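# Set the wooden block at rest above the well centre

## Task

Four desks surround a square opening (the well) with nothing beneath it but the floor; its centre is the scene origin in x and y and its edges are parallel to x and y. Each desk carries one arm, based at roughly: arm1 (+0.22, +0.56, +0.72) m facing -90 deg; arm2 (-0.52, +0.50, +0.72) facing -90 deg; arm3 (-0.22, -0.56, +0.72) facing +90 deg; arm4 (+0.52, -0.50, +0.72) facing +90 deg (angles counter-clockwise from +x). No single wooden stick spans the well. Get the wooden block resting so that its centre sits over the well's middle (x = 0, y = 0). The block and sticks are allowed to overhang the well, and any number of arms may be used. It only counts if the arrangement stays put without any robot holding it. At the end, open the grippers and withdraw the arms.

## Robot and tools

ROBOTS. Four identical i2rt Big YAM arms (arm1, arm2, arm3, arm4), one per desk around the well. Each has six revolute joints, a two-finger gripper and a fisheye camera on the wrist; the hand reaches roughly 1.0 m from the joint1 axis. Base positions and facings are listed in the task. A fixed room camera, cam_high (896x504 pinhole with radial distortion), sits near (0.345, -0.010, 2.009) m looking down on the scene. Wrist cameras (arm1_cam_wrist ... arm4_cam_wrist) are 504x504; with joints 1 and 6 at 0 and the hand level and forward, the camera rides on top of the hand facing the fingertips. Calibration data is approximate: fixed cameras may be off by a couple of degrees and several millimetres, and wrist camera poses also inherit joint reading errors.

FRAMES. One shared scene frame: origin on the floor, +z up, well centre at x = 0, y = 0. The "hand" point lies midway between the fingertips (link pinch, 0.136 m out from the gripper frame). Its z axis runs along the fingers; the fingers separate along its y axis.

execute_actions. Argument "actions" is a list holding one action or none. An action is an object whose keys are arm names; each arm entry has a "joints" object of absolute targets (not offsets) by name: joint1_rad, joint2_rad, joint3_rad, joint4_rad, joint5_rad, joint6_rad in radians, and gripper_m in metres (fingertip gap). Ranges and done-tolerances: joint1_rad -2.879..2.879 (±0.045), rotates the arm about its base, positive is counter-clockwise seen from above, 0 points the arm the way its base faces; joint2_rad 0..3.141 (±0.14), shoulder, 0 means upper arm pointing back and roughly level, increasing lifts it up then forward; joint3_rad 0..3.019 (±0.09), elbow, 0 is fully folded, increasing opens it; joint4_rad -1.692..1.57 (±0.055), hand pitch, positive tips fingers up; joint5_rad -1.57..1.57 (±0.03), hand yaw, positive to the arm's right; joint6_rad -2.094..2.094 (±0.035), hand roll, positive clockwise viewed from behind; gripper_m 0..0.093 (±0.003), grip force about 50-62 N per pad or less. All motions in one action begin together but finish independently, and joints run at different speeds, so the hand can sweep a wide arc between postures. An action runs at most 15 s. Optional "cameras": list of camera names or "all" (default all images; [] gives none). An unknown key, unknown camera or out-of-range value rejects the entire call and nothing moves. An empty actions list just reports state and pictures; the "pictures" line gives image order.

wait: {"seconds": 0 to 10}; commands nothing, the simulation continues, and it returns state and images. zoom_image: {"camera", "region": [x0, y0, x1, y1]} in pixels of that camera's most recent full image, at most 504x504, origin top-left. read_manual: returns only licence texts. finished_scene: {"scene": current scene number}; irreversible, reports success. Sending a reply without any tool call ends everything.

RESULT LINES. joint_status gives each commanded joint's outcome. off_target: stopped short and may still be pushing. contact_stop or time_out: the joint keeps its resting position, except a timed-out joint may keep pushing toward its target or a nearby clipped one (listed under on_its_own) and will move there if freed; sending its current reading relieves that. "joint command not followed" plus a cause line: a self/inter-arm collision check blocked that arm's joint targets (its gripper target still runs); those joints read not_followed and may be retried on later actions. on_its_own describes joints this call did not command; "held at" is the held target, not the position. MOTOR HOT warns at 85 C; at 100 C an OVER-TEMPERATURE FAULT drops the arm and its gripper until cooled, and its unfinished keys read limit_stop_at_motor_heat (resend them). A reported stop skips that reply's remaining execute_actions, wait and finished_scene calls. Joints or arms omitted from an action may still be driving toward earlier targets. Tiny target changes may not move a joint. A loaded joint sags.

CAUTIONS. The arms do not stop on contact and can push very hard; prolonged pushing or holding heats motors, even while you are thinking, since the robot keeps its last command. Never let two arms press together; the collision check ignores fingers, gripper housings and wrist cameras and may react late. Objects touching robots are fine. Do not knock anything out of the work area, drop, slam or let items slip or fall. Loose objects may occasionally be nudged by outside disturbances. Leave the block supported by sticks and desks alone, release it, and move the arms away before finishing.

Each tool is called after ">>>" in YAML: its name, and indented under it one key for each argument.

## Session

>>> execute_actions:
  actions: []

Scene clock: 0.00 s.
Motor temperatures (°C, as the motors report them): arm1=[22 25 26 24 26 27] | arm2=[23 25 27 26 25 24] | arm3=[26 25 29 26 25 25] | arm4=[25 25 27 26 23 24]
arm1.joint_positions: joint1_rad=+0.122 joint2_rad=+0.637 joint3_rad=+1.361 joint4_rad=-1.194 joint5_rad=+0.165 joint6_rad=+0.011 gripper_m=+0.094
arm1.joint_status: not commanded
arm1.hand: x=+0.2119 y=+0.2967 z=+1.3341 quat_wxyz=(-0.343, -0.606, -0.597, +0.398) (m; scene frame)
arm2.joint_positions: joint1_rad=-0.174 joint2_rad=+0.616 joint3_rad=+1.380 joint4_rad=-1.526 joint5_rad=-0.016 joint6_rad=-0.304 gripper_m=+0.095
arm2.joint_status: not commanded
arm2.hand: x=-0.5562 y=+0.2995 z=+1.2871 quat_wxyz=(-0.212, -0.606, -0.690, +0.334) (m; scene frame)
arm3.joint_positions: joint1_rad=-0.401 joint2_rad=+0.538 joint3_rad=+1.453 joint4_rad=-1.413 joint5_rad=-0.275 joint6_rad=-0.334 gripper_m=+0.095
arm3.joint_status: not commanded
arm3.hand: x=-0.2031 y=-0.3830 z=+1.3441 quat_wxyz=(-0.412, +0.644, -0.559, -0.320) (m; scene frame)
arm4.joint_positions: joint1_rad=-0.342 joint2_rad=+0.598 joint3_rad=+1.335 joint4_rad=-1.132 joint5_rad=-0.099 joint6_rad=+0.363 gripper_m=+0.094
arm4.joint_status: not commanded
arm4.hand: x=+0.5959 y=-0.2643 z=+1.3136 quat_wxyz=(-0.365, +0.363, -0.743, -0.428) (m; scene frame)
pictures: arm1_cam_wrist, arm2_cam_wrist, arm3_cam_wrist, arm4_cam_wrist, cam_high
camera_calibration (this result's frames):
arm1_cam_wrist: T_world_to_cam=[[-0.996094, 0.0572606, 0.0672169, 0.102375], [0.019589, 0.885565, -0.464102, 0.355298], [-0.0860997, -0.460973, -0.883228, 1.45646], [0, 0, 0, 1]] pos_world=[0.220416, 0.350889, 1.4444]
arm2_cam_wrist: T_world_to_cam=[[-0.977418, -0.0397302, 0.207546, -0.801], [-0.0749386, 0.983502, -0.164646, -0.118269], [-0.19758, -0.176481, -0.96427, 1.30843], [0, 0, 0, 1]] pos_world=[-0.533256, 0.315406, 1.40845]
arm3_cam_wrist: T_world_to_cam=[[0.985616, 0.0393272, 0.164361, -0.00310964], [0.109321, -0.890032, -0.442596, 0.284627], [0.128881, 0.454198, -0.881529, 1.50665], [0, 0, 0, 1]] pos_world=[-0.222228, -0.430867, 1.45464]
arm4_cam_wrist: T_world_to_cam=[[0.845134, -0.368537, -0.387208, -0.0906077], [-0.525371, -0.706339, -0.474416, 0.755039], [-0.0986602, 0.604373, -0.790569, 1.38168], [0, 0, 0, 1]] pos_world=[0.609568, -0.335127, 1.41543]
Images, in order (width x height): arm1_cam_wrist 504x504, arm2_cam_wrist 504x504, arm3_cam_wrist 504x504, arm4_cam_wrist 504x504, cam_high 896x504.

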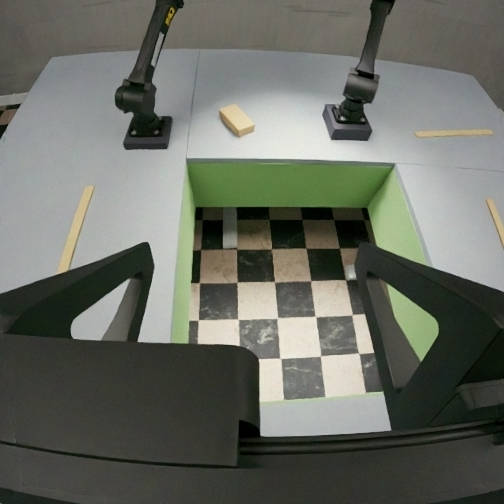

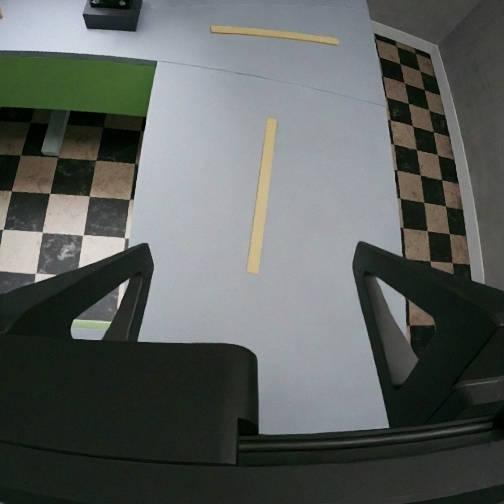

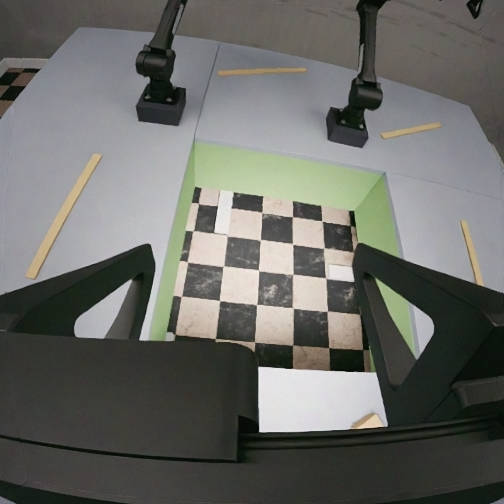

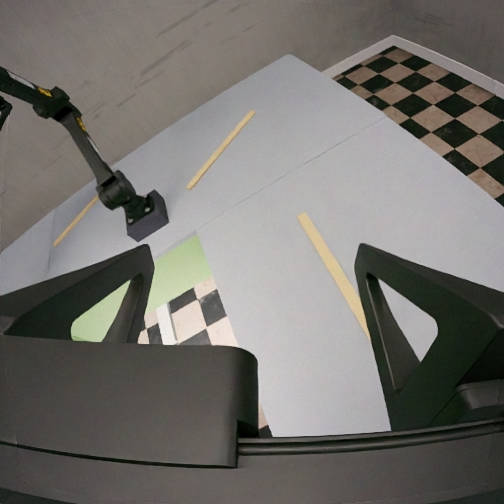

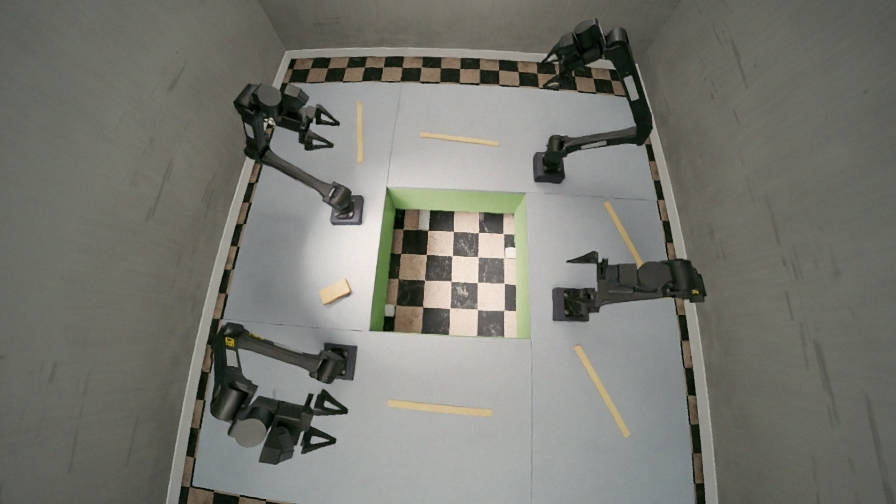

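>>> zoom_image:
  camera: "cam_high"
  region: [330,80,530,200]

>>> zoom_image:
  camera: "cam_high"
  region: [300,260,520,440]

>>> zoom_image:
  camera: "cam_high"
  region: [510,310,670,450]

Region (330, 80, 530, 200) of cam_high's 896x504 image, scaled by 2.520, with more detail than that image has; it fills the top 302 rows of this view, and the rest is white.

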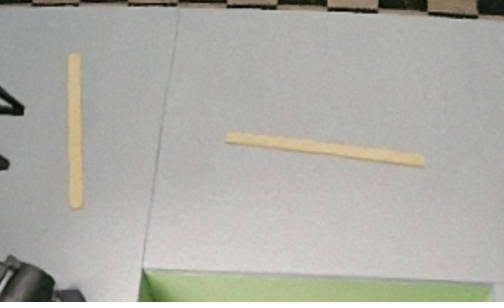

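Region (300, 260, 520, 440) of cam_high's 896x504 image, scaled by 2.291, with more detail than that image has; it fills the top 412 rows of this view, and the rest is white.

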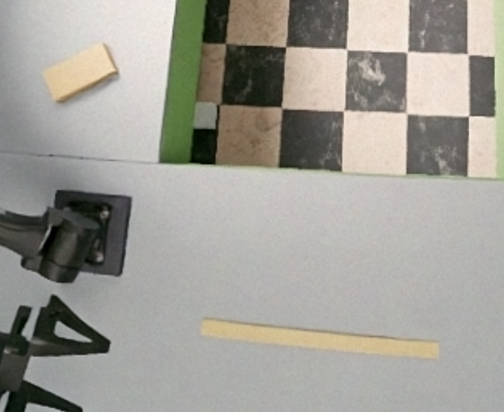

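Region (510, 310, 670, 450) of cam_high's 896x504 image, scaled by 3.150, with more detail than that image has; it fills the top 441 rows of this view, and the rest is white.

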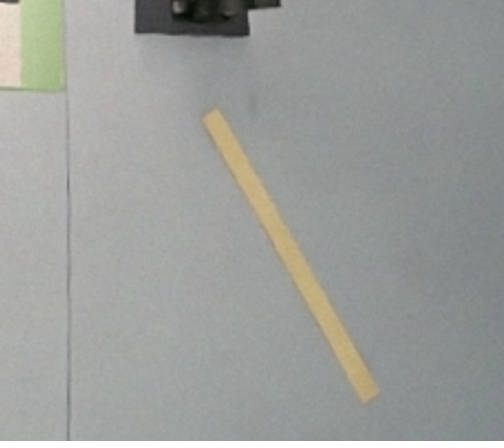

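>>> execute_actions:
  actions:
    - {"arm1":{"joints":{"joint1_rad":1.968,"joint2_rad":1.69,"joint3_rad":0.93,"joint4_rad":-0.80,"joint5_rad":0,"joint6_rad":-0.165,"gripper_m":0.08}},"arm2":{"joints":{"joint1_rad":-0.348,"joint2_rad":1.97,"joint3_rad":1.335,"joint4_rad":-0.92,"joint5_rad":0,"joint6_rad":-0.24,"gripper_m":0.08}},"arm3":{"joints":{"joint1_rad":1.59,"joint2_rad":1.91,"joint3_rad":1.33,"joint4_rad":-0.945,"joint5_rad":0,"joint6_rad":-0.12,"gripper_m":0.08}},"arm4":{"joints":{"joint1_rad":-0.31,"joint2_rad":1.827,"joint3_rad":1.245,"joint4_rad":-0.965,"joint5_rad":0,"joint6_rad":-0.295,"gripper_m":0.08}}}

Scene clock: 15.47 s.
Motor temperatures (°C, as the motors report them): arm1=[22 25 29 24 26 27] | arm2=[23 25 29 26 25 24] | arm3=[26 25 31 26 25 25] | arm4=[25 25 29 26 23 24]
arm1.joint_positions: joint1_rad=+1.968 joint2_rad=+1.678 joint3_rad=+0.939 joint4_rad=-0.805 joint5_rad=+0.001 joint6_rad=-0.158 gripper_m=+0.080
arm1.joint_status: all done
arm1.hand: x=+0.6068 y=+0.7128 z=+0.7801 quat_wxyz=(-0.016, +0.263, -0.965, -0.001) (m; scene frame)
arm2.joint_positions: joint1_rad=-0.338 joint2_rad=+1.966 joint3_rad=+1.336 joint4_rad=-0.935 joint5_rad=-0.002 joint6_rad=-0.255 gripper_m=+0.080
arm2.joint_status: all done
arm2.hand: x=-0.7026 y=-0.0085 z=+0.7717 quat_wxyz=(-0.005, -0.738, -0.675, +0.003) (m; scene frame)
arm3.joint_positions: joint1_rad=+1.597 joint2_rad=+1.928 joint3_rad=+1.326 joint4_rad=-0.946 joint5_rad=+0.000 joint6_rad=-0.129 gripper_m=+0.080
arm3.joint_status: all done
arm3.hand: x=-0.7541 y=-0.5949 z=+0.7671 quat_wxyz=(-0.003, +0.995, +0.097, -0.007) (m; scene frame)
arm4.joint_positions: joint1_rad=-0.324 joint2_rad=+1.838 joint3_rad=+1.241 joint4_rad=-0.976 joint5_rad=-0.004 joint6_rad=-0.287 gripper_m=+0.080
arm4.joint_status: all done
arm4.hand: x=+0.6896 y=-0.0270 z=+0.7722 quat_wxyz=(-0.004, +0.687, -0.727, -0.008) (m; scene frame)
pictures: arm1_cam_wrist, arm2_cam_wrist, arm3_cam_wrist, arm4_cam_wrist, cam_high
camera_calibration (this result's frames):
arm1_cam_wrist: T_world_to_cam=[[0.511519, -0.859139, 0.0151249, 0.288235], [-0.717787, -0.417551, 0.557164, 0.30158], [-0.472366, -0.295856, -0.830265, 1.26838], [0, 0, 0, 1]] pos_world=[0.668173, 0.748818, 0.880703]
arm2_cam_wrist: T_world_to_cam=[[-0.996078, 0.0884803, -0.000269554, -0.701011], [0.0721871, 0.814409, 0.575784, -0.380561], [0.0511651, 0.573506, -0.817602, 0.796132], [0, 0, 0, 1]] pos_world=[-0.711525, -0.0846286, 0.869851]
arm3_cam_wrist: T_world_to_cam=[[-0.188347, 0.982102, -0.000595755, 0.445174], [0.80458, 0.154649, 0.573354, 0.267286], [0.563184, 0.10751, -0.819308, 1.23882], [0, 0, 0, 1]] pos_world=[-0.828891, -0.611728, 0.861991]
arm4_cam_wrist: T_world_to_cam=[[0.997202, -0.0735248, -0.0135304, -0.677433], [-0.0526664, -0.819356, 0.570861, -0.421149], [-0.0530586, -0.568551, -0.820935, 0.779858], [0, 0, 0, 1]] pos_world=[0.694736, 0.04851, 0.871465]
Images, in order (width x height): arm1_cam_wrist 504x504, arm2_cam_wrist 504x504, arm3_cam_wrist 504x504, arm4_cam_wrist 504x504, cam_high 896x504.

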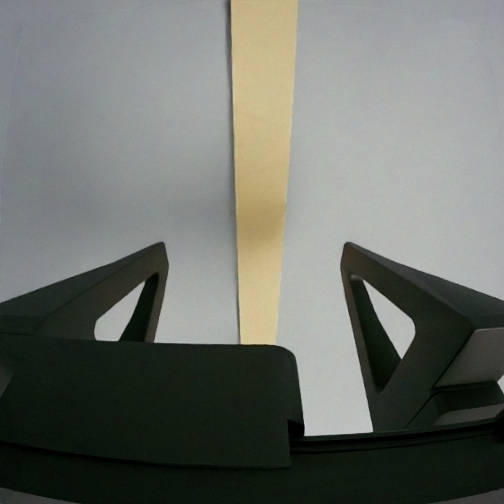

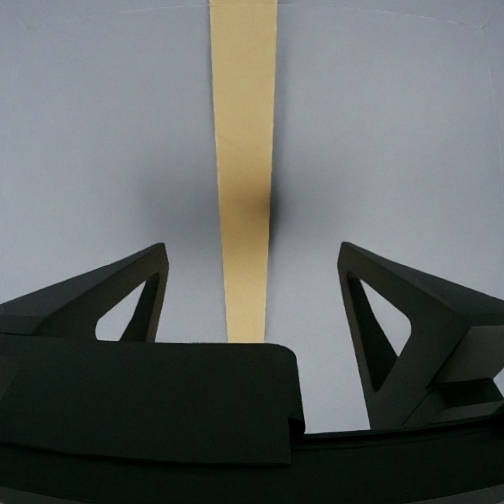

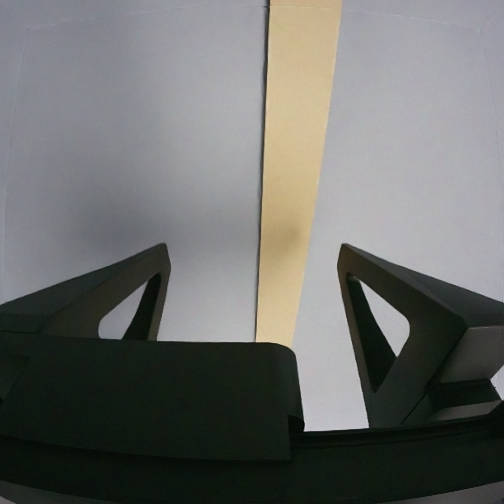

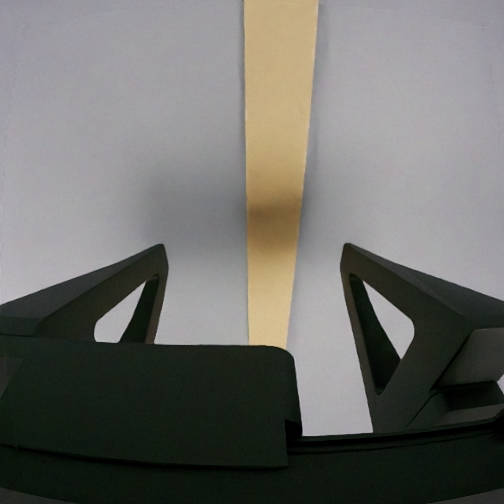

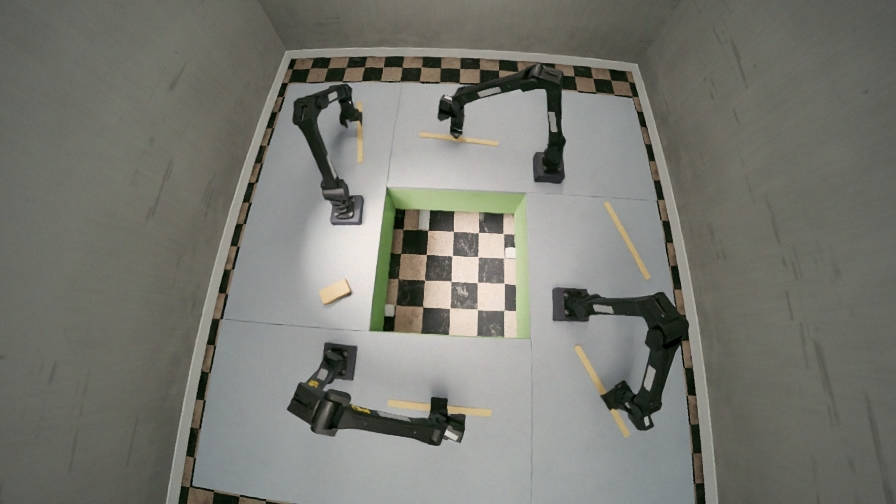

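>>> execute_actions:
  actions:
    - {"arm1":{"joints":{"joint2_rad":1.83,"joint4_rad":-0.69}},"arm2":{"joints":{"joint2_rad":2.06,"joint4_rad":-0.845}},"arm3":{"joints":{"joint1_rad":1.565,"joint2_rad":1.995,"joint4_rad":-0.885}},"arm4":{"joints":{"joint1_rad":-0.325,"joint2_rad":1.915,"joint4_rad":-0.885}}}
  cameras: []

Scene clock: 18.07 s.
Motor temperatures (°C, as the motors report them): arm1=[22 25 28 24 26 27] | arm2=[23 26 29 26 25 24] | arm3=[26 26 31 26 25 25] | arm4=[25 25 29 26 23 24]
arm1.joint_positions: joint1_rad=+1.970 joint2_rad=+1.806 joint3_rad=+0.940 joint4_rad=-0.698 joint5_rad=+0.002 joint6_rad=-0.160 gripper_m=+0.080
arm1.joint_status: all done
arm1.hand: x=+0.6131 y=+0.7159 z=+0.7296 quat_wxyz=(-0.006, +0.265, -0.964, +0.001) (m; scene frame)
arm2.joint_positions: joint1_rad=-0.338 joint2_rad=+2.054 joint3_rad=+1.336 joint4_rad=-0.861 joint5_rad=-0.001 joint6_rad=-0.254 gripper_m=+0.080
arm2.joint_status: all done
arm2.hand: x=-0.7040 y=-0.0116 z=+0.7256 quat_wxyz=(-0.001, -0.738, -0.674, -0.003) (m; scene frame)
arm3.joint_positions: joint1_rad=+1.567 joint2_rad=+2.002 joint3_rad=+1.325 joint4_rad=-0.895 joint5_rad=+0.001 joint6_rad=-0.129 gripper_m=+0.080
arm3.joint_status: all done
arm3.hand: x=-0.7557 y=-0.5785 z=+0.7290 quat_wxyz=(-0.003, +0.997, +0.082, +0.004) (m; scene frame)
arm4.joint_positions: joint1_rad=-0.324 joint2_rad=+1.913 joint3_rad=+1.241 joint4_rad=-0.896 joint5_rad=-0.002 joint6_rad=-0.288 gripper_m=+0.080
arm4.joint_status: all done
arm4.hand: x=+0.6929 y=-0.0173 z=+0.7358 quat_wxyz=(-0.006, +0.687, -0.726, -0.008) (m; scene frame)
pictures: none
No camera images: the call's "cameras" was empty. Leave "cameras" out to get every camera's image.

>>> execute_actions:
  actions:
    - {"arm1":{"joints":{"gripper_m":0.015}},"arm2":{"joints":{"joint2_rad":2.04,"gripper_m":0.015}},"arm3":{"joints":{"gripper_m":0.015}},"arm4":{"joints":{"joint2_rad":1.935,"gripper_m":0.015}}}
  cameras: []

Scene clock: 19.73 s.
Motor temperatures (°C, as the motors report them): arm1=[22 25 28 24 26 27] | arm2=[23 26 29 26 25 24] | arm3=[26 26 31 26 25 25] | arm4=[25 26 29 26 23 24]
arm1.joint_positions: joint1_rad=+1.970 joint2_rad=+1.806 joint3_rad=+0.940 joint4_rad=-0.698 joint5_rad=+0.002 joint6_rad=-0.160 gripper_m=+0.027
arm1.joint_status: gripper_m off_target (ended at +0.027, target +0.015)
arm1.hand: x=+0.6131 y=+0.7159 z=+0.7296 quat_wxyz=(-0.006, +0.265, -0.964, +0.001) (m; scene frame)
arm2.joint_positions: joint1_rad=-0.338 joint2_rad=+2.054 joint3_rad=+1.336 joint4_rad=-0.860 joint5_rad=+0.000 joint6_rad=-0.254 gripper_m=+0.028
arm2.joint_status: gripper_m off_target (ended at +0.028, target +0.015); the others done
arm2.hand: x=-0.7041 y=-0.0117 z=+0.7256 quat_wxyz=(-0.001, -0.739, -0.674, -0.003) (m; scene frame)
arm3.joint_positions: joint1_rad=+1.567 joint2_rad=+2.002 joint3_rad=+1.325 joint4_rad=-0.895 joint5_rad=+0.001 joint6_rad=-0.128 gripper_m=+0.028
arm3.joint_status: gripper_m off_target (ended at +0.028, target +0.015)
arm3.hand: x=-0.7557 y=-0.5786 z=+0.7290 quat_wxyz=(-0.003, +0.997, +0.082, +0.004) (m; scene frame)
arm4.joint_positions: joint1_rad=-0.324 joint2_rad=+1.917 joint3_rad=+1.241 joint4_rad=-0.895 joint5_rad=+0.001 joint6_rad=-0.289 gripper_m=+0.027
arm4.joint_status: gripper_m off_target (ended at +0.027, target +0.015); the others done
arm4.hand: x=+0.6931 y=-0.0177 z=+0.7343 quat_wxyz=(-0.006, +0.687, -0.726, -0.006) (m; scene frame)
pictures: none
No camera images: the call's "cameras" was empty. Leave "cameras" out to get every camera's image.

>>> execute_actions:
  actions:
    - {"arm1":{"joints":{"joint2_rad":1.2,"joint1_rad":1.7}},"arm2":{"joints":{"joint2_rad":1.55,"joint1_rad":-0.5}},"arm3":{"joints":{"joint2_rad":1.35,"joint3_rad":1.0}},"arm4":{"joints":{"joint2_rad":1.5,"joint1_rad":-0.5}}}
  cameras: []

>>> execute_actions:
  actions:
    - {"arm1":{"joints":{"joint1_rad":-0.53,"joint2_rad":1.2,"joint3_rad":0.74,"joint4_rad":-0.587,"joint5_rad":-0.178,"joint6_rad":-0.525}},"arm3":{"joints":{"joint1_rad":-0.6,"joint2_rad":1.2,"joint3_rad":0.79,"joint4_rad":-0.605,"joint5_rad":-0.18,"joint6_rad":-0.534}},"arm2":{"joints":{"joint1_rad":-1.3,"joint3_rad":1.425,"joint4_rad":-0.94,"joint5_rad":-0.2935,"joint6_rad":-0.985}},"arm4":{"joints":{"joint1_rad":-1.3,"joint3_rad":1.53,"joint4_rad":-1.045,"joint5_rad":-0.2965,"joint6_rad":-1.0}}}
  cameras: ["cam_high"]

Scene clock: 29.87 s.
Motor temperatures (°C, as the motors report them): arm1=[22 25 28 24 26 27] | arm2=[23 26 29 26 25 24] | arm3=[26 26 31 26 25 25] | arm4=[25 26 29 26 23 24]
arm1.joint_positions: joint1_rad=+1.687 joint2_rad=+1.186 joint3_rad=+0.931 joint4_rad=-0.698 joint5_rad=+0.000 joint6_rad=-0.160 gripper_m=+0.027
arm1.joint_status: all done
arm1.hand: x=+0.6687 y=+0.6020 z=+0.9936 quat_wxyz=(-0.306, +0.120, -0.944, +0.010) (m; scene frame)
arm2.joint_positions: joint1_rad=-0.511 joint2_rad=+1.543 joint3_rad=+1.336 joint4_rad=-0.860 joint5_rad=+0.002 joint6_rad=-0.253 gripper_m=+0.028
arm2.joint_status: all done
arm2.hand: x=-0.8044 y=+0.0048 z=+1.0054 quat_wxyz=(-0.099, -0.770, -0.587, +0.230) (m; scene frame)
arm3.joint_positions: joint1_rad=+1.567 joint2_rad=+1.348 joint3_rad=+0.994 joint4_rad=-0.888 joint5_rad=+0.001 joint6_rad=-0.128 gripper_m=+0.028
arm3.joint_status: all done
arm3.hand: x=-0.6599 y=-0.5760 z=+0.9179 quat_wxyz=(-0.010, +0.984, +0.081, -0.159) (m; scene frame)
arm4.joint_positions: joint1_rad=-0.513 joint2_rad=+1.507 joint3_rad=+1.238 joint4_rad=-0.895 joint5_rad=+0.001 joint6_rad=-0.289 gripper_m=+0.027
arm4.joint_status: all done
arm4.hand: x=+0.7905 y=-0.0462 z=+0.9400 quat_wxyz=(-0.193, +0.602, -0.771, -0.080) (m; scene frame)
pictures: none
No camera images: the call's "cameras" was empty. Leave "cameras" out to get every camera's image.

Scene clock: 31.97 s.
Motor temperatures (°C, as the motors report them): arm1=[22 25 28 24 26 27] | arm2=[23 26 30 26 25 24] | arm3=[26 26 31 26 25 25] | arm4=[25 26 29 26 23 24]
arm1.joint_positions: joint1_rad=-0.524 joint2_rad=+1.194 joint3_rad=+0.743 joint4_rad=-0.599 joint5_rad=-0.177 joint6_rad=-0.516 gripper_m=+0.027
arm1.joint_status: all done
arm1.hand: x=+0.0286 y=+0.1935 z=+0.9100 quat_wxyz=(-0.148, -0.675, -0.686, +0.225) (m; scene frame)
arm2.joint_positions: joint1_rad=-1.302 joint2_rad=+1.543 joint3_rad=+1.368 joint4_rad=-0.924 joint5_rad=-0.291 joint6_rad=-0.970 gripper_m=+0.028
arm2.joint_status: all done
arm2.hand: x=-1.0525 y=+0.3078 z=+1.0182 quat_wxyz=(-0.054, -0.766, -0.583, +0.266) (m; scene frame)
arm3.joint_positions: joint1_rad=-0.602 joint2_rad=+1.208 joint3_rad=+0.786 joint4_rad=-0.619 joint5_rad=-0.179 joint6_rad=-0.524 gripper_m=+0.028
arm3.joint_status: all done
arm3.hand: x=-0.0186 y=-0.1873 z=+0.9176 quat_wxyz=(-0.237, +0.684, -0.675, -0.145) (m; scene frame)
arm4.joint_positions: joint1_rad=-1.302 joint2_rad=+1.510 joint3_rad=+1.487 joint4_rad=-1.034 joint5_rad=-0.292 joint6_rad=-0.992 gripper_m=+0.027
arm4.joint_status: all done
arm4.hand: x=+1.0565 y=-0.3181 z=+1.0456 quat_wxyz=(-0.290, +0.584, -0.757, -0.047) (m; scene frame)
pictures: cam_high
Images, in order (width x height): cam_high 896x504.

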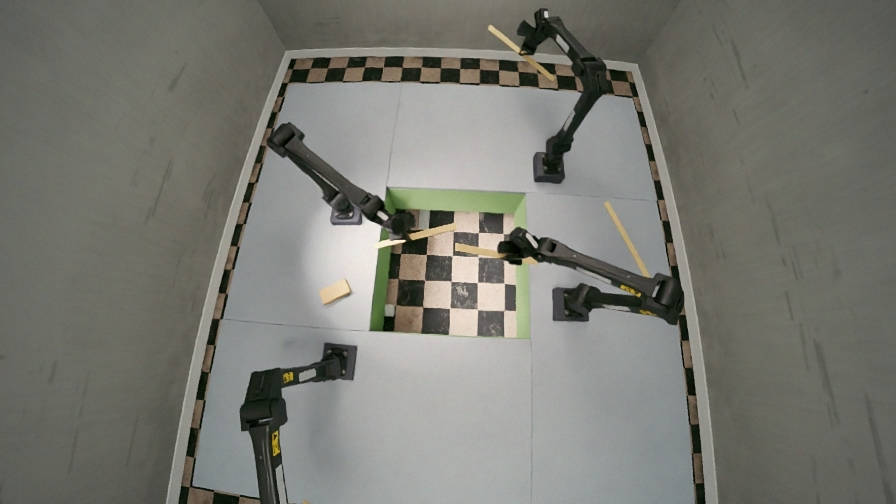

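>>> execute_actions:
  actions:
    - {"arm1":{"joints":{"joint2_rad":1.42}},"arm3":{"joints":{"joint1_rad":-0.58,"joint2_rad":1.43}},"arm2":{"joints":{"joint1_rad":0.582,"joint2_rad":1.63,"joint3_rad":1.45,"joint4_rad":-0.96}},"arm4":{"joints":{"joint1_rad":0.58,"joint2_rad":1.63,"joint4_rad":-1.06}}}
  cameras: ["cam_high"]

>>> execute_actions:
  actions:
    - {"arm2":{"joints":{"joint2_rad":1.825}},"arm4":{"joints":{"joint2_rad":1.81}}}
  cameras: ["cam_high"]

>>> zoom_image:
  camera: "cam_high"
  region: [360,170,550,350]

Scene clock: 36.77 s.
Motor temperatures (°C, as the motors report them): arm1=[22 25 28 24 26 27] | arm2=[23 26 31 26 25 24] | arm3=[26 26 31 26 25 25] | arm4=[25 26 30 26 23 24]
arm1.joint_positions: joint1_rad=-0.524 joint2_rad=+1.427 joint3_rad=+0.743 joint4_rad=-0.598 joint5_rad=-0.177 joint6_rad=-0.517 gripper_m=+0.027
arm1.joint_status: all done
arm1.hand: x=+0.0345 y=+0.2026 z=+0.8202 quat_wxyz=(-0.122, -0.699, -0.696, +0.115) (m; scene frame)
arm2.joint_positions: joint1_rad=+0.587 joint2_rad=+1.634 joint3_rad=+1.399 joint4_rad=-0.944 joint5_rad=-0.294 joint6_rad=-0.971 gripper_m=+0.028
arm2.joint_status: all done
arm2.hand: x=-0.1637 y=+0.0457 z=+0.9846 quat_wxyz=(-0.228, +0.019, -0.970, +0.083) (m; scene frame)
arm3.joint_positions: joint1_rad=-0.586 joint2_rad=+1.452 joint3_rad=+0.776 joint4_rad=-0.619 joint5_rad=-0.179 joint6_rad=-0.524 gripper_m=+0.028
arm3.joint_status: all done
arm3.hand: x=-0.0310 y=-0.1954 z=+0.8168 quat_wxyz=(-0.115, +0.699, -0.696, -0.118) (m; scene frame)
arm4.joint_positions: joint1_rad=+0.585 joint2_rad=+1.651 joint3_rad=+1.487 joint4_rad=-1.047 joint5_rad=-0.295 joint6_rad=-0.993 gripper_m=+0.027
arm4.joint_status: all done
arm4.hand: x=+0.1678 y=-0.0397 z=+0.9722 quat_wxyz=(-0.079, +0.973, +0.022, -0.218) (m; scene frame)
pictures: cam_high
Images, in order (width x height): cam_high 896x504.

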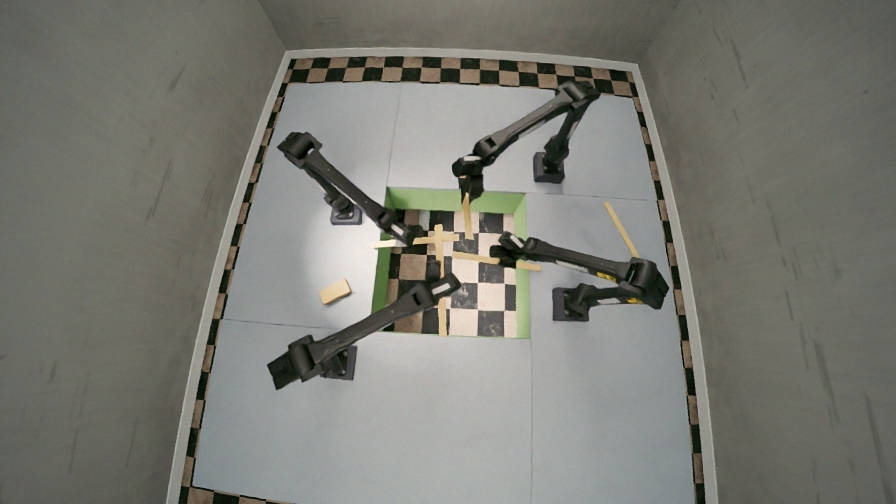

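Scene clock: 37.97 s.
Motor temperatures (°C, as the motors report them): arm1=[22 25 28 24 26 27] | arm2=[23 26 32 26 25 24] | arm3=[26 26 31 26 25 25] | arm4=[25 26 30 26 23 24]
arm1.joint_positions: joint1_rad=-0.524 joint2_rad=+1.427 joint3_rad=+0.743 joint4_rad=-0.598 joint5_rad=-0.177 joint6_rad=-0.517 gripper_m=+0.027
arm1.joint_status: not commanded
arm1.hand: x=+0.0345 y=+0.2026 z=+0.8202 quat_wxyz=(-0.122, -0.699, -0.696, +0.115) (m; scene frame)
arm2.joint_positions: joint1_rad=+0.587 joint2_rad=+1.840 joint3_rad=+1.410 joint4_rad=-0.947 joint5_rad=-0.294 joint6_rad=-0.971 gripper_m=+0.028
arm2.joint_status: all done
arm2.hand: x=-0.1607 y=+0.0412 z=+0.8742 quat_wxyz=(-0.176, +0.005, -0.984, +0.001) (m; scene frame)
arm3.joint_positions: joint1_rad=-0.586 joint2_rad=+1.452 joint3_rad=+0.776 joint4_rad=-0.619 joint5_rad=-0.179 joint6_rad=-0.524 gripper_m=+0.028
arm3.joint_status: not commanded
arm3.hand: x=-0.0310 y=-0.1954 z=+0.8168 quat_wxyz=(-0.115, +0.699, -0.696, -0.118) (m; scene frame)
arm4.joint_positions: joint1_rad=+0.585 joint2_rad=+1.828 joint3_rad=+1.487 joint4_rad=-1.049 joint5_rad=-0.295 joint6_rad=-0.993 gripper_m=+0.027
arm4.joint_status: all done
arm4.hand: x=+0.1646 y=-0.0330 z=+0.8725 quat_wxyz=(-0.004, +0.985, +0.008, -0.172) (m; scene frame)
pictures: cam_high
Images, in order (width x height): cam_high 896x504.

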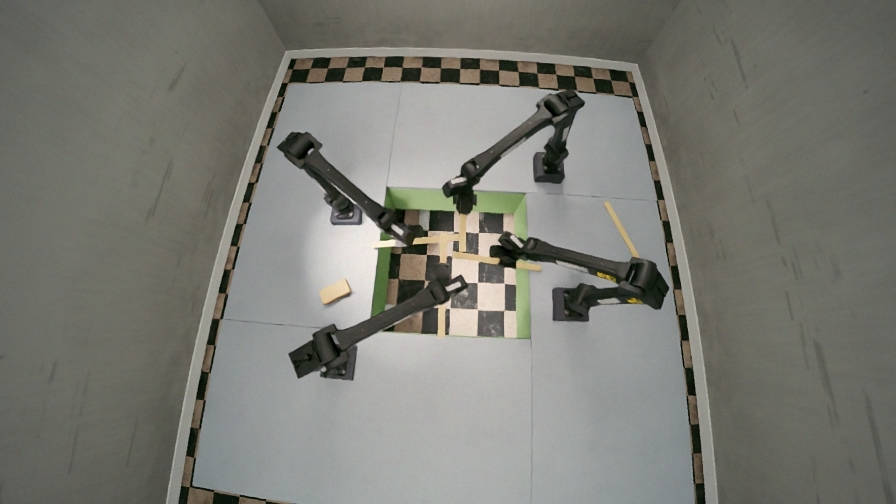

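Region (360, 170, 550, 350) of cam_high's 896x504 image, scaled by 2.653, with more detail than that image has; it fills the top 477 rows of this view, and the rest is white.

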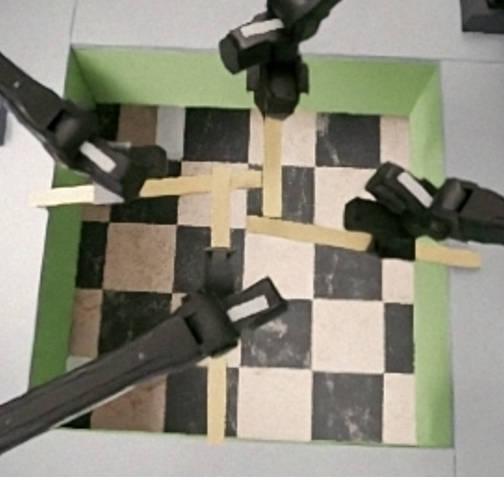

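>>> execute_actions:
  actions:
    - {"arm3":{"joints":{"joint1_rad":-0.615,"joint2_rad":1.40,"joint3_rad":0.76}},"arm2":{"joints":{"joint1_rad":0.603,"joint2_rad":1.875,"joint3_rad":1.37,"joint4_rad":-0.846}},"arm4":{"joints":{"joint1_rad":0.558,"joint2_rad":1.87,"joint3_rad":1.47,"joint4_rad":-0.955}}}
  cameras: ["cam_high"]

>>> zoom_image:
  camera: "cam_high"
  region: [400,200,500,290]

Scene clock: 43.80 s.
Motor temperatures (°C, as the motors report them): arm1=[22 25 28 24 26 27] | arm2=[23 26 32 26 25 24] | arm3=[26 26 32 26 25 25] | arm4=[25 26 30 26 23 24]
arm1.joint_positions: joint1_rad=-0.524 joint2_rad=+1.427 joint3_rad=+0.743 joint4_rad=-0.598 joint5_rad=-0.177 joint6_rad=-0.517 gripper_m=+0.027
arm1.joint_status: not commanded
arm1.hand: x=+0.0345 y=+0.2026 z=+0.8202 quat_wxyz=(-0.122, -0.699, -0.696, +0.115) (m; scene frame)
arm2.joint_positions: joint1_rad=+0.588 joint2_rad=+1.862 joint3_rad=+1.379 joint4_rad=-0.866 joint5_rad=-0.294 joint6_rad=-0.971 gripper_m=+0.028
arm2.joint_status: all done
arm2.hand: x=-0.1570 y=+0.0374 z=+0.8536 quat_wxyz=(-0.183, +0.008, -0.983, +0.012) (m; scene frame)
arm3.joint_positions: joint1_rad=-0.611 joint2_rad=+1.418 joint3_rad=+0.754 joint4_rad=-0.618 joint5_rad=-0.179 joint6_rad=-0.524 gripper_m=+0.028
arm3.joint_status: all done
arm3.hand: x=-0.0260 y=-0.2064 z=+0.8218 quat_wxyz=(-0.123, +0.690, -0.703, -0.118) (m; scene frame)
arm4.joint_positions: joint1_rad=+0.570 joint2_rad=+1.878 joint3_rad=+1.472 joint4_rad=-0.973 joint5_rad=-0.295 joint6_rad=-0.993 gripper_m=+0.027
arm4.joint_status: all done
arm4.hand: x=+0.1660 y=-0.0177 z=+0.8420 quat_wxyz=(-0.011, +0.985, +0.002, -0.175) (m; scene frame)
pictures: cam_high
Images, in order (width x height): cam_high 896x504.

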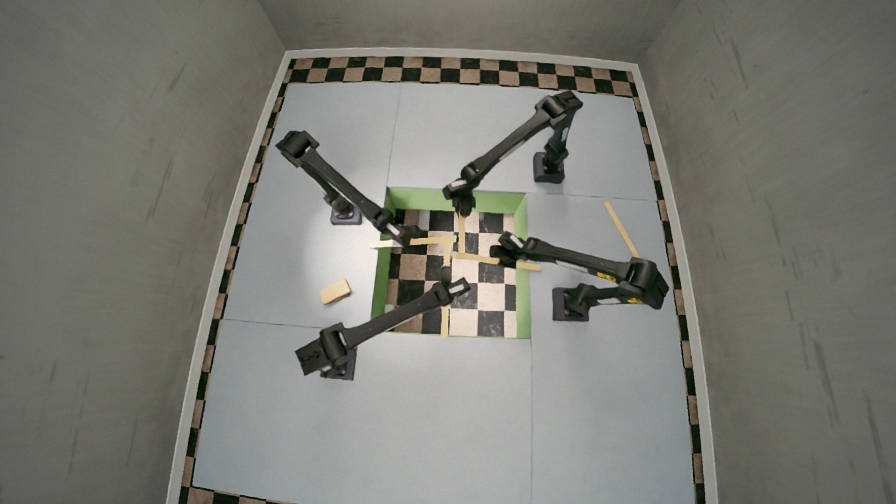

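Region (400, 200, 500, 290) of cam_high's 896x504 image, scaled by 5.040, with more detail than that image has; it fills the top 454 rows of this view, and the rest is white.

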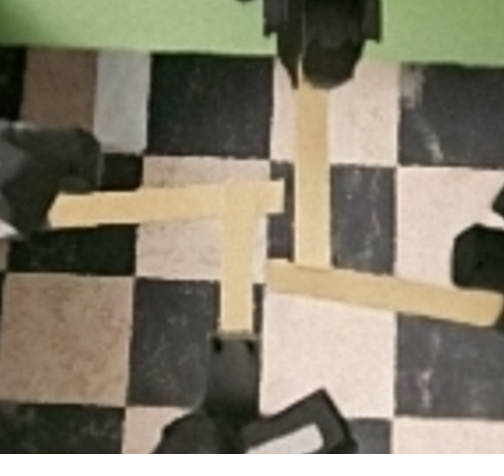

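>>> execute_actions:
  actions:
    - {"arm2":{"joints":{"joint1_rad":0.615,"joint3_rad":1.335}},"arm4":{"joints":{"joint1_rad":0.59,"joint3_rad":1.452}}}
  cameras: ["cam_high"]

>>> zoom_image:
  camera: "cam_high"
  region: [400,200,500,290]

Scene clock: 45.97 s.
Motor temperatures (°C, as the motors report them): arm1=[22 25 28 24 26 27] | arm2=[23 26 32 26 25 24] | arm3=[26 26 32 26 25 25] | arm4=[25 26 30 26 23 24]
arm1.joint_positions: joint1_rad=-0.524 joint2_rad=+1.427 joint3_rad=+0.743 joint4_rad=-0.598 joint5_rad=-0.177 joint6_rad=-0.517 gripper_m=+0.027
arm1.joint_status: not commanded
arm1.hand: x=+0.0345 y=+0.2026 z=+0.8202 quat_wxyz=(-0.122, -0.699, -0.696, +0.115) (m; scene frame)
arm2.joint_positions: joint1_rad=+0.605 joint2_rad=+1.862 joint3_rad=+1.342 joint4_rad=-0.862 joint5_rad=-0.294 joint6_rad=-0.971 gripper_m=+0.028
arm2.joint_status: all done
arm2.hand: x=-0.1578 y=+0.0554 z=+0.8394 quat_wxyz=(-0.174, +0.013, -0.985, -0.003) (m; scene frame)
arm3.joint_positions: joint1_rad=-0.611 joint2_rad=+1.418 joint3_rad=+0.754 joint4_rad=-0.618 joint5_rad=-0.179 joint6_rad=-0.525 gripper_m=+0.028
arm3.joint_status: not commanded
arm3.hand: x=-0.0260 y=-0.2064 z=+0.8218 quat_wxyz=(-0.123, +0.690, -0.703, -0.118) (m; scene frame)
arm4.joint_positions: joint1_rad=+0.576 joint2_rad=+1.878 joint3_rad=+1.457 joint4_rad=-0.971 joint5_rad=-0.295 joint6_rad=-0.993 gripper_m=+0.027
arm4.joint_status: all done
arm4.hand: x=+0.1658 y=-0.0247 z=+0.8360 quat_wxyz=(-0.004, +0.985, +0.004, -0.171) (m; scene frame)
pictures: cam_high
Images, in order (width x height): cam_high 896x504.

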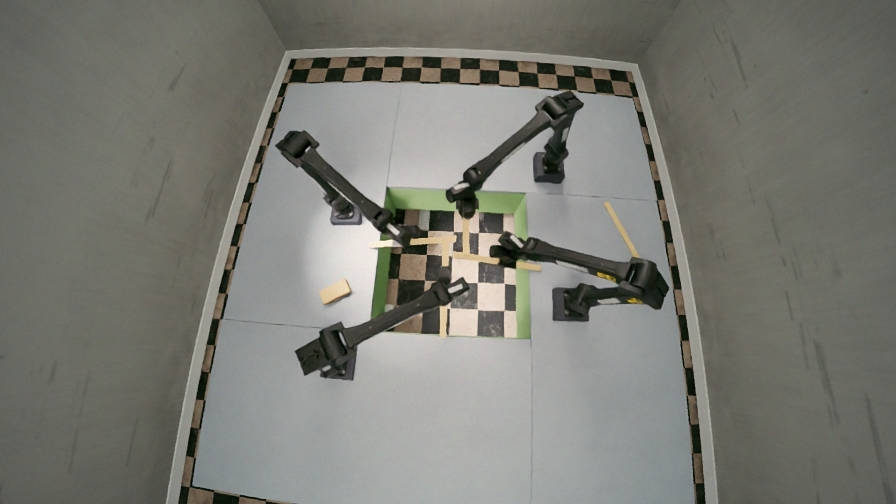

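Region (400, 200, 500, 290) of cam_high's 896x504 image, scaled by 5.040, with more detail than that image has; it fills the top 454 rows of this view, and the rest is white.

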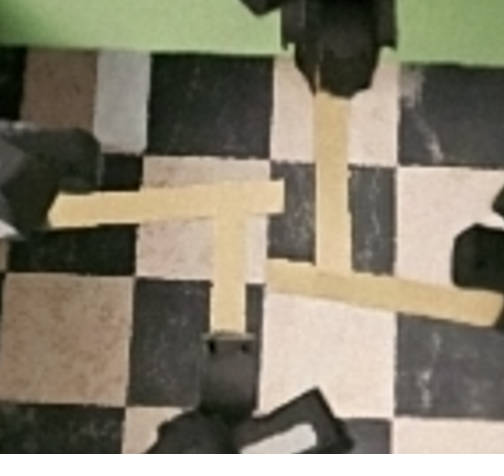

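>>> execute_actions:
  actions:
    - {"arm1":{"joints":{"joint1_rad":-0.465,"joint2_rad":1.46,"joint3_rad":0.87,"joint4_rad":-0.64,"joint5_rad":-0.16,"joint6_rad":-0.46}},"arm3":{"joints":{"joint1_rad":-0.553,"joint2_rad":1.455,"joint3_rad":0.89,"joint4_rad":-0.65,"joint5_rad":-0.168,"joint6_rad":-0.485}}}
  cameras: ["cam_high"]

>>> zoom_image:
  camera: "cam_high"
  region: [400,200,500,290]

Scene clock: 48.97 s.
Motor temperatures (°C, as the motors report them): arm1=[22 25 29 24 26 27] | arm2=[23 27 31 26 25 24] | arm3=[26 26 32 26 25 25] | arm4=[25 26 30 26 23 24]
arm1.joint_positions: joint1_rad=-0.472 joint2_rad=+1.448 joint3_rad=+0.827 joint4_rad=-0.633 joint5_rad=-0.163 joint6_rad=-0.469 gripper_m=+0.027
arm1.joint_status: all done
arm1.hand: x=+0.0376 y=+0.1690 z=+0.8407 quat_wxyz=(-0.125, -0.696, -0.696, +0.124) (m; scene frame)
arm2.joint_positions: joint1_rad=+0.605 joint2_rad=+1.862 joint3_rad=+1.342 joint4_rad=-0.862 joint5_rad=-0.294 joint6_rad=-0.971 gripper_m=+0.028
arm2.joint_status: not commanded
arm2.hand: x=-0.1578 y=+0.0554 z=+0.8394 quat_wxyz=(-0.174, +0.013, -0.985, -0.003) (m; scene frame)
arm3.joint_positions: joint1_rad=-0.552 joint2_rad=+1.463 joint3_rad=+0.850 joint4_rad=-0.644 joint5_rad=-0.170 joint6_rad=-0.496 gripper_m=+0.028
arm3.joint_status: all done
arm3.hand: x=-0.0288 y=-0.1659 z=+0.8387 quat_wxyz=(-0.131, +0.700, -0.691, -0.123) (m; scene frame)
arm4.joint_positions: joint1_rad=+0.576 joint2_rad=+1.878 joint3_rad=+1.457 joint4_rad=-0.971 joint5_rad=-0.295 joint6_rad=-0.995 gripper_m=+0.027
arm4.joint_status: not commanded
arm4.hand: x=+0.1658 y=-0.0247 z=+0.8360 quat_wxyz=(-0.004, +0.985, +0.004, -0.171) (m; scene frame)
pictures: cam_high
Images, in order (width x height): cam_high 896x504.

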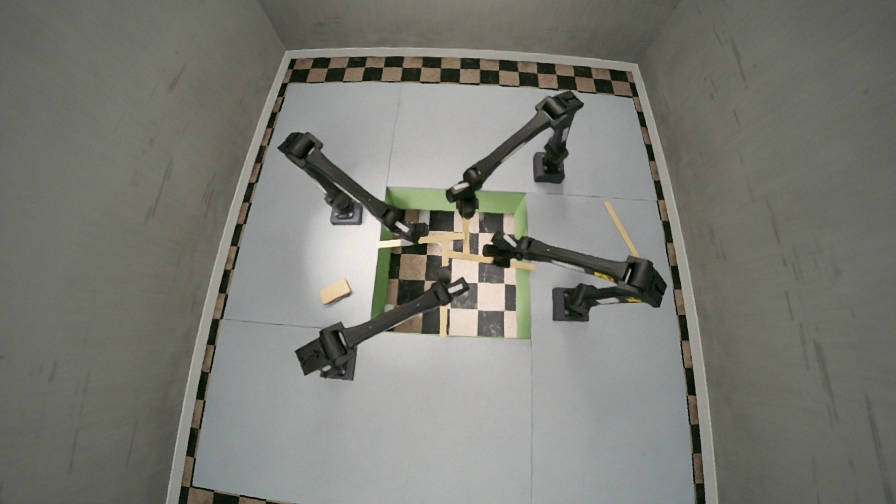

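Region (400, 200, 500, 290) of cam_high's 896x504 image, scaled by 5.040, with more detail than that image has; it fills the top 454 rows of this view, and the rest is white.

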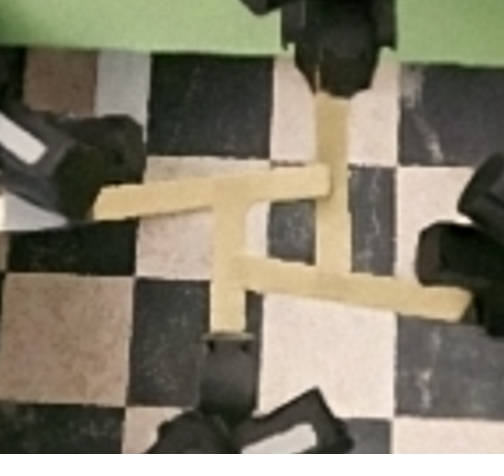

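>>> execute_actions:
  actions:
    - {"arm1":{"joints":{"joint1_rad":-0.452,"joint2_rad":1.545,"joint3_rad":0.885,"joint5_rad":-0.12}},"arm3":{"joints":{"joint1_rad":-0.535,"joint2_rad":1.54,"joint3_rad":0.905,"joint5_rad":-0.125}},"arm2":{"joints":{"joint1_rad":0.63,"joint2_rad":1.935,"joint3_rad":1.42,"joint5_rad":-0.218,"joint6_rad":-0.94}},"arm4":{"joints":{"joint1_rad":0.60,"joint2_rad":1.92,"joint3_rad":1.505,"joint5_rad":-0.22,"joint6_rad":-0.975}}}
  cameras: ["cam_high"]

>>> zoom_image:
  camera: "cam_high"
  region: [400,200,500,290]

Scene clock: 55.50 s.
Motor temperatures (°C, as the motors report them): arm1=[22 25 30 24 26 27] | arm2=[23 27 31 26 25 24] | arm3=[26 26 33 26 25 25] | arm4=[25 27 30 26 23 24]
arm1.joint_positions: joint1_rad=-0.466 joint2_rad=+1.540 joint3_rad=+0.836 joint4_rad=-0.633 joint5_rad=-0.123 joint6_rad=-0.468 gripper_m=+0.027
arm1.joint_status: all done
arm1.hand: x=+0.0356 y=+0.1743 z=+0.8057 quat_wxyz=(-0.095, -0.703, -0.699, +0.090) (m; scene frame)
arm2.joint_positions: joint1_rad=+0.618 joint2_rad=+1.929 joint3_rad=+1.366 joint4_rad=-0.862 joint5_rad=-0.220 joint6_rad=-0.955 gripper_m=+0.028
arm2.joint_status: all done
arm2.hand: x=-0.1591 y=+0.0497 z=+0.8078 quat_wxyz=(-0.132, +0.006, -0.991, -0.002) (m; scene frame)
arm3.joint_positions: joint1_rad=-0.541 joint2_rad=+1.554 joint3_rad=+0.858 joint4_rad=-0.644 joint5_rad=-0.128 joint6_rad=-0.495 gripper_m=+0.028
arm3.joint_status: all done
arm3.hand: x=-0.0282 y=-0.1705 z=+0.8028 quat_wxyz=(-0.097, +0.704, -0.697, -0.092) (m; scene frame)
arm4.joint_positions: joint1_rad=+0.587 joint2_rad=+1.927 joint3_rad=+1.457 joint4_rad=-0.970 joint5_rad=-0.224 joint6_rad=-0.984 gripper_m=+0.027
arm4.joint_status: all done
arm4.hand: x=+0.1716 y=-0.0240 z=+0.8049 quat_wxyz=(-0.002, +0.992, -0.001, -0.129) (m; scene frame)
pictures: cam_high
Images, in order (width x height): cam_high 896x504.

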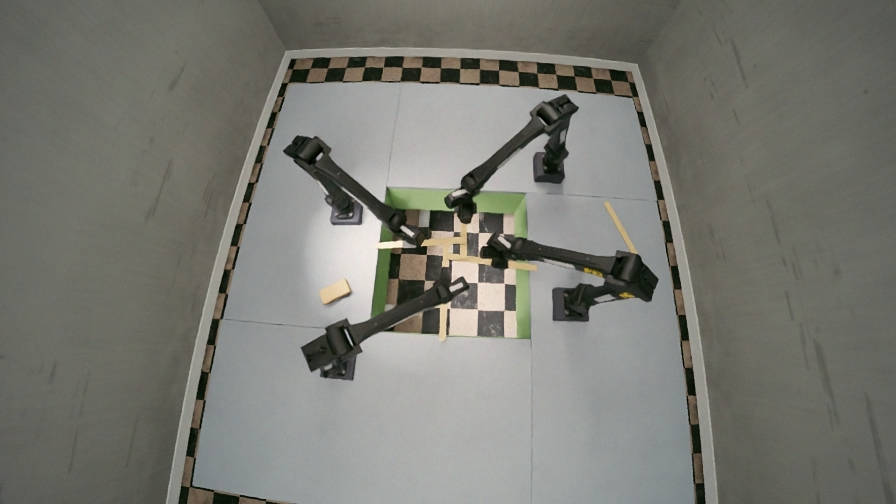

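Region (400, 200, 500, 290) of cam_high's 896x504 image, scaled by 5.040, with more detail than that image has; it fills the top 454 rows of this view, and the rest is white.

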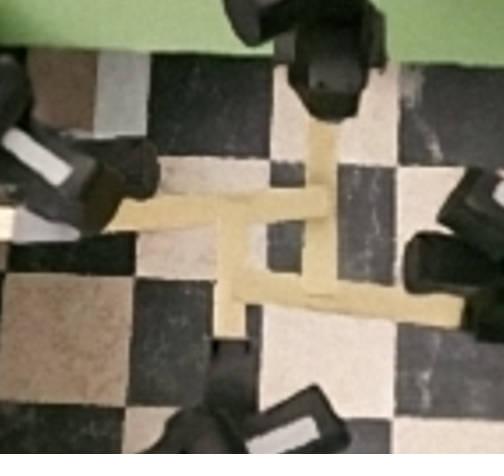

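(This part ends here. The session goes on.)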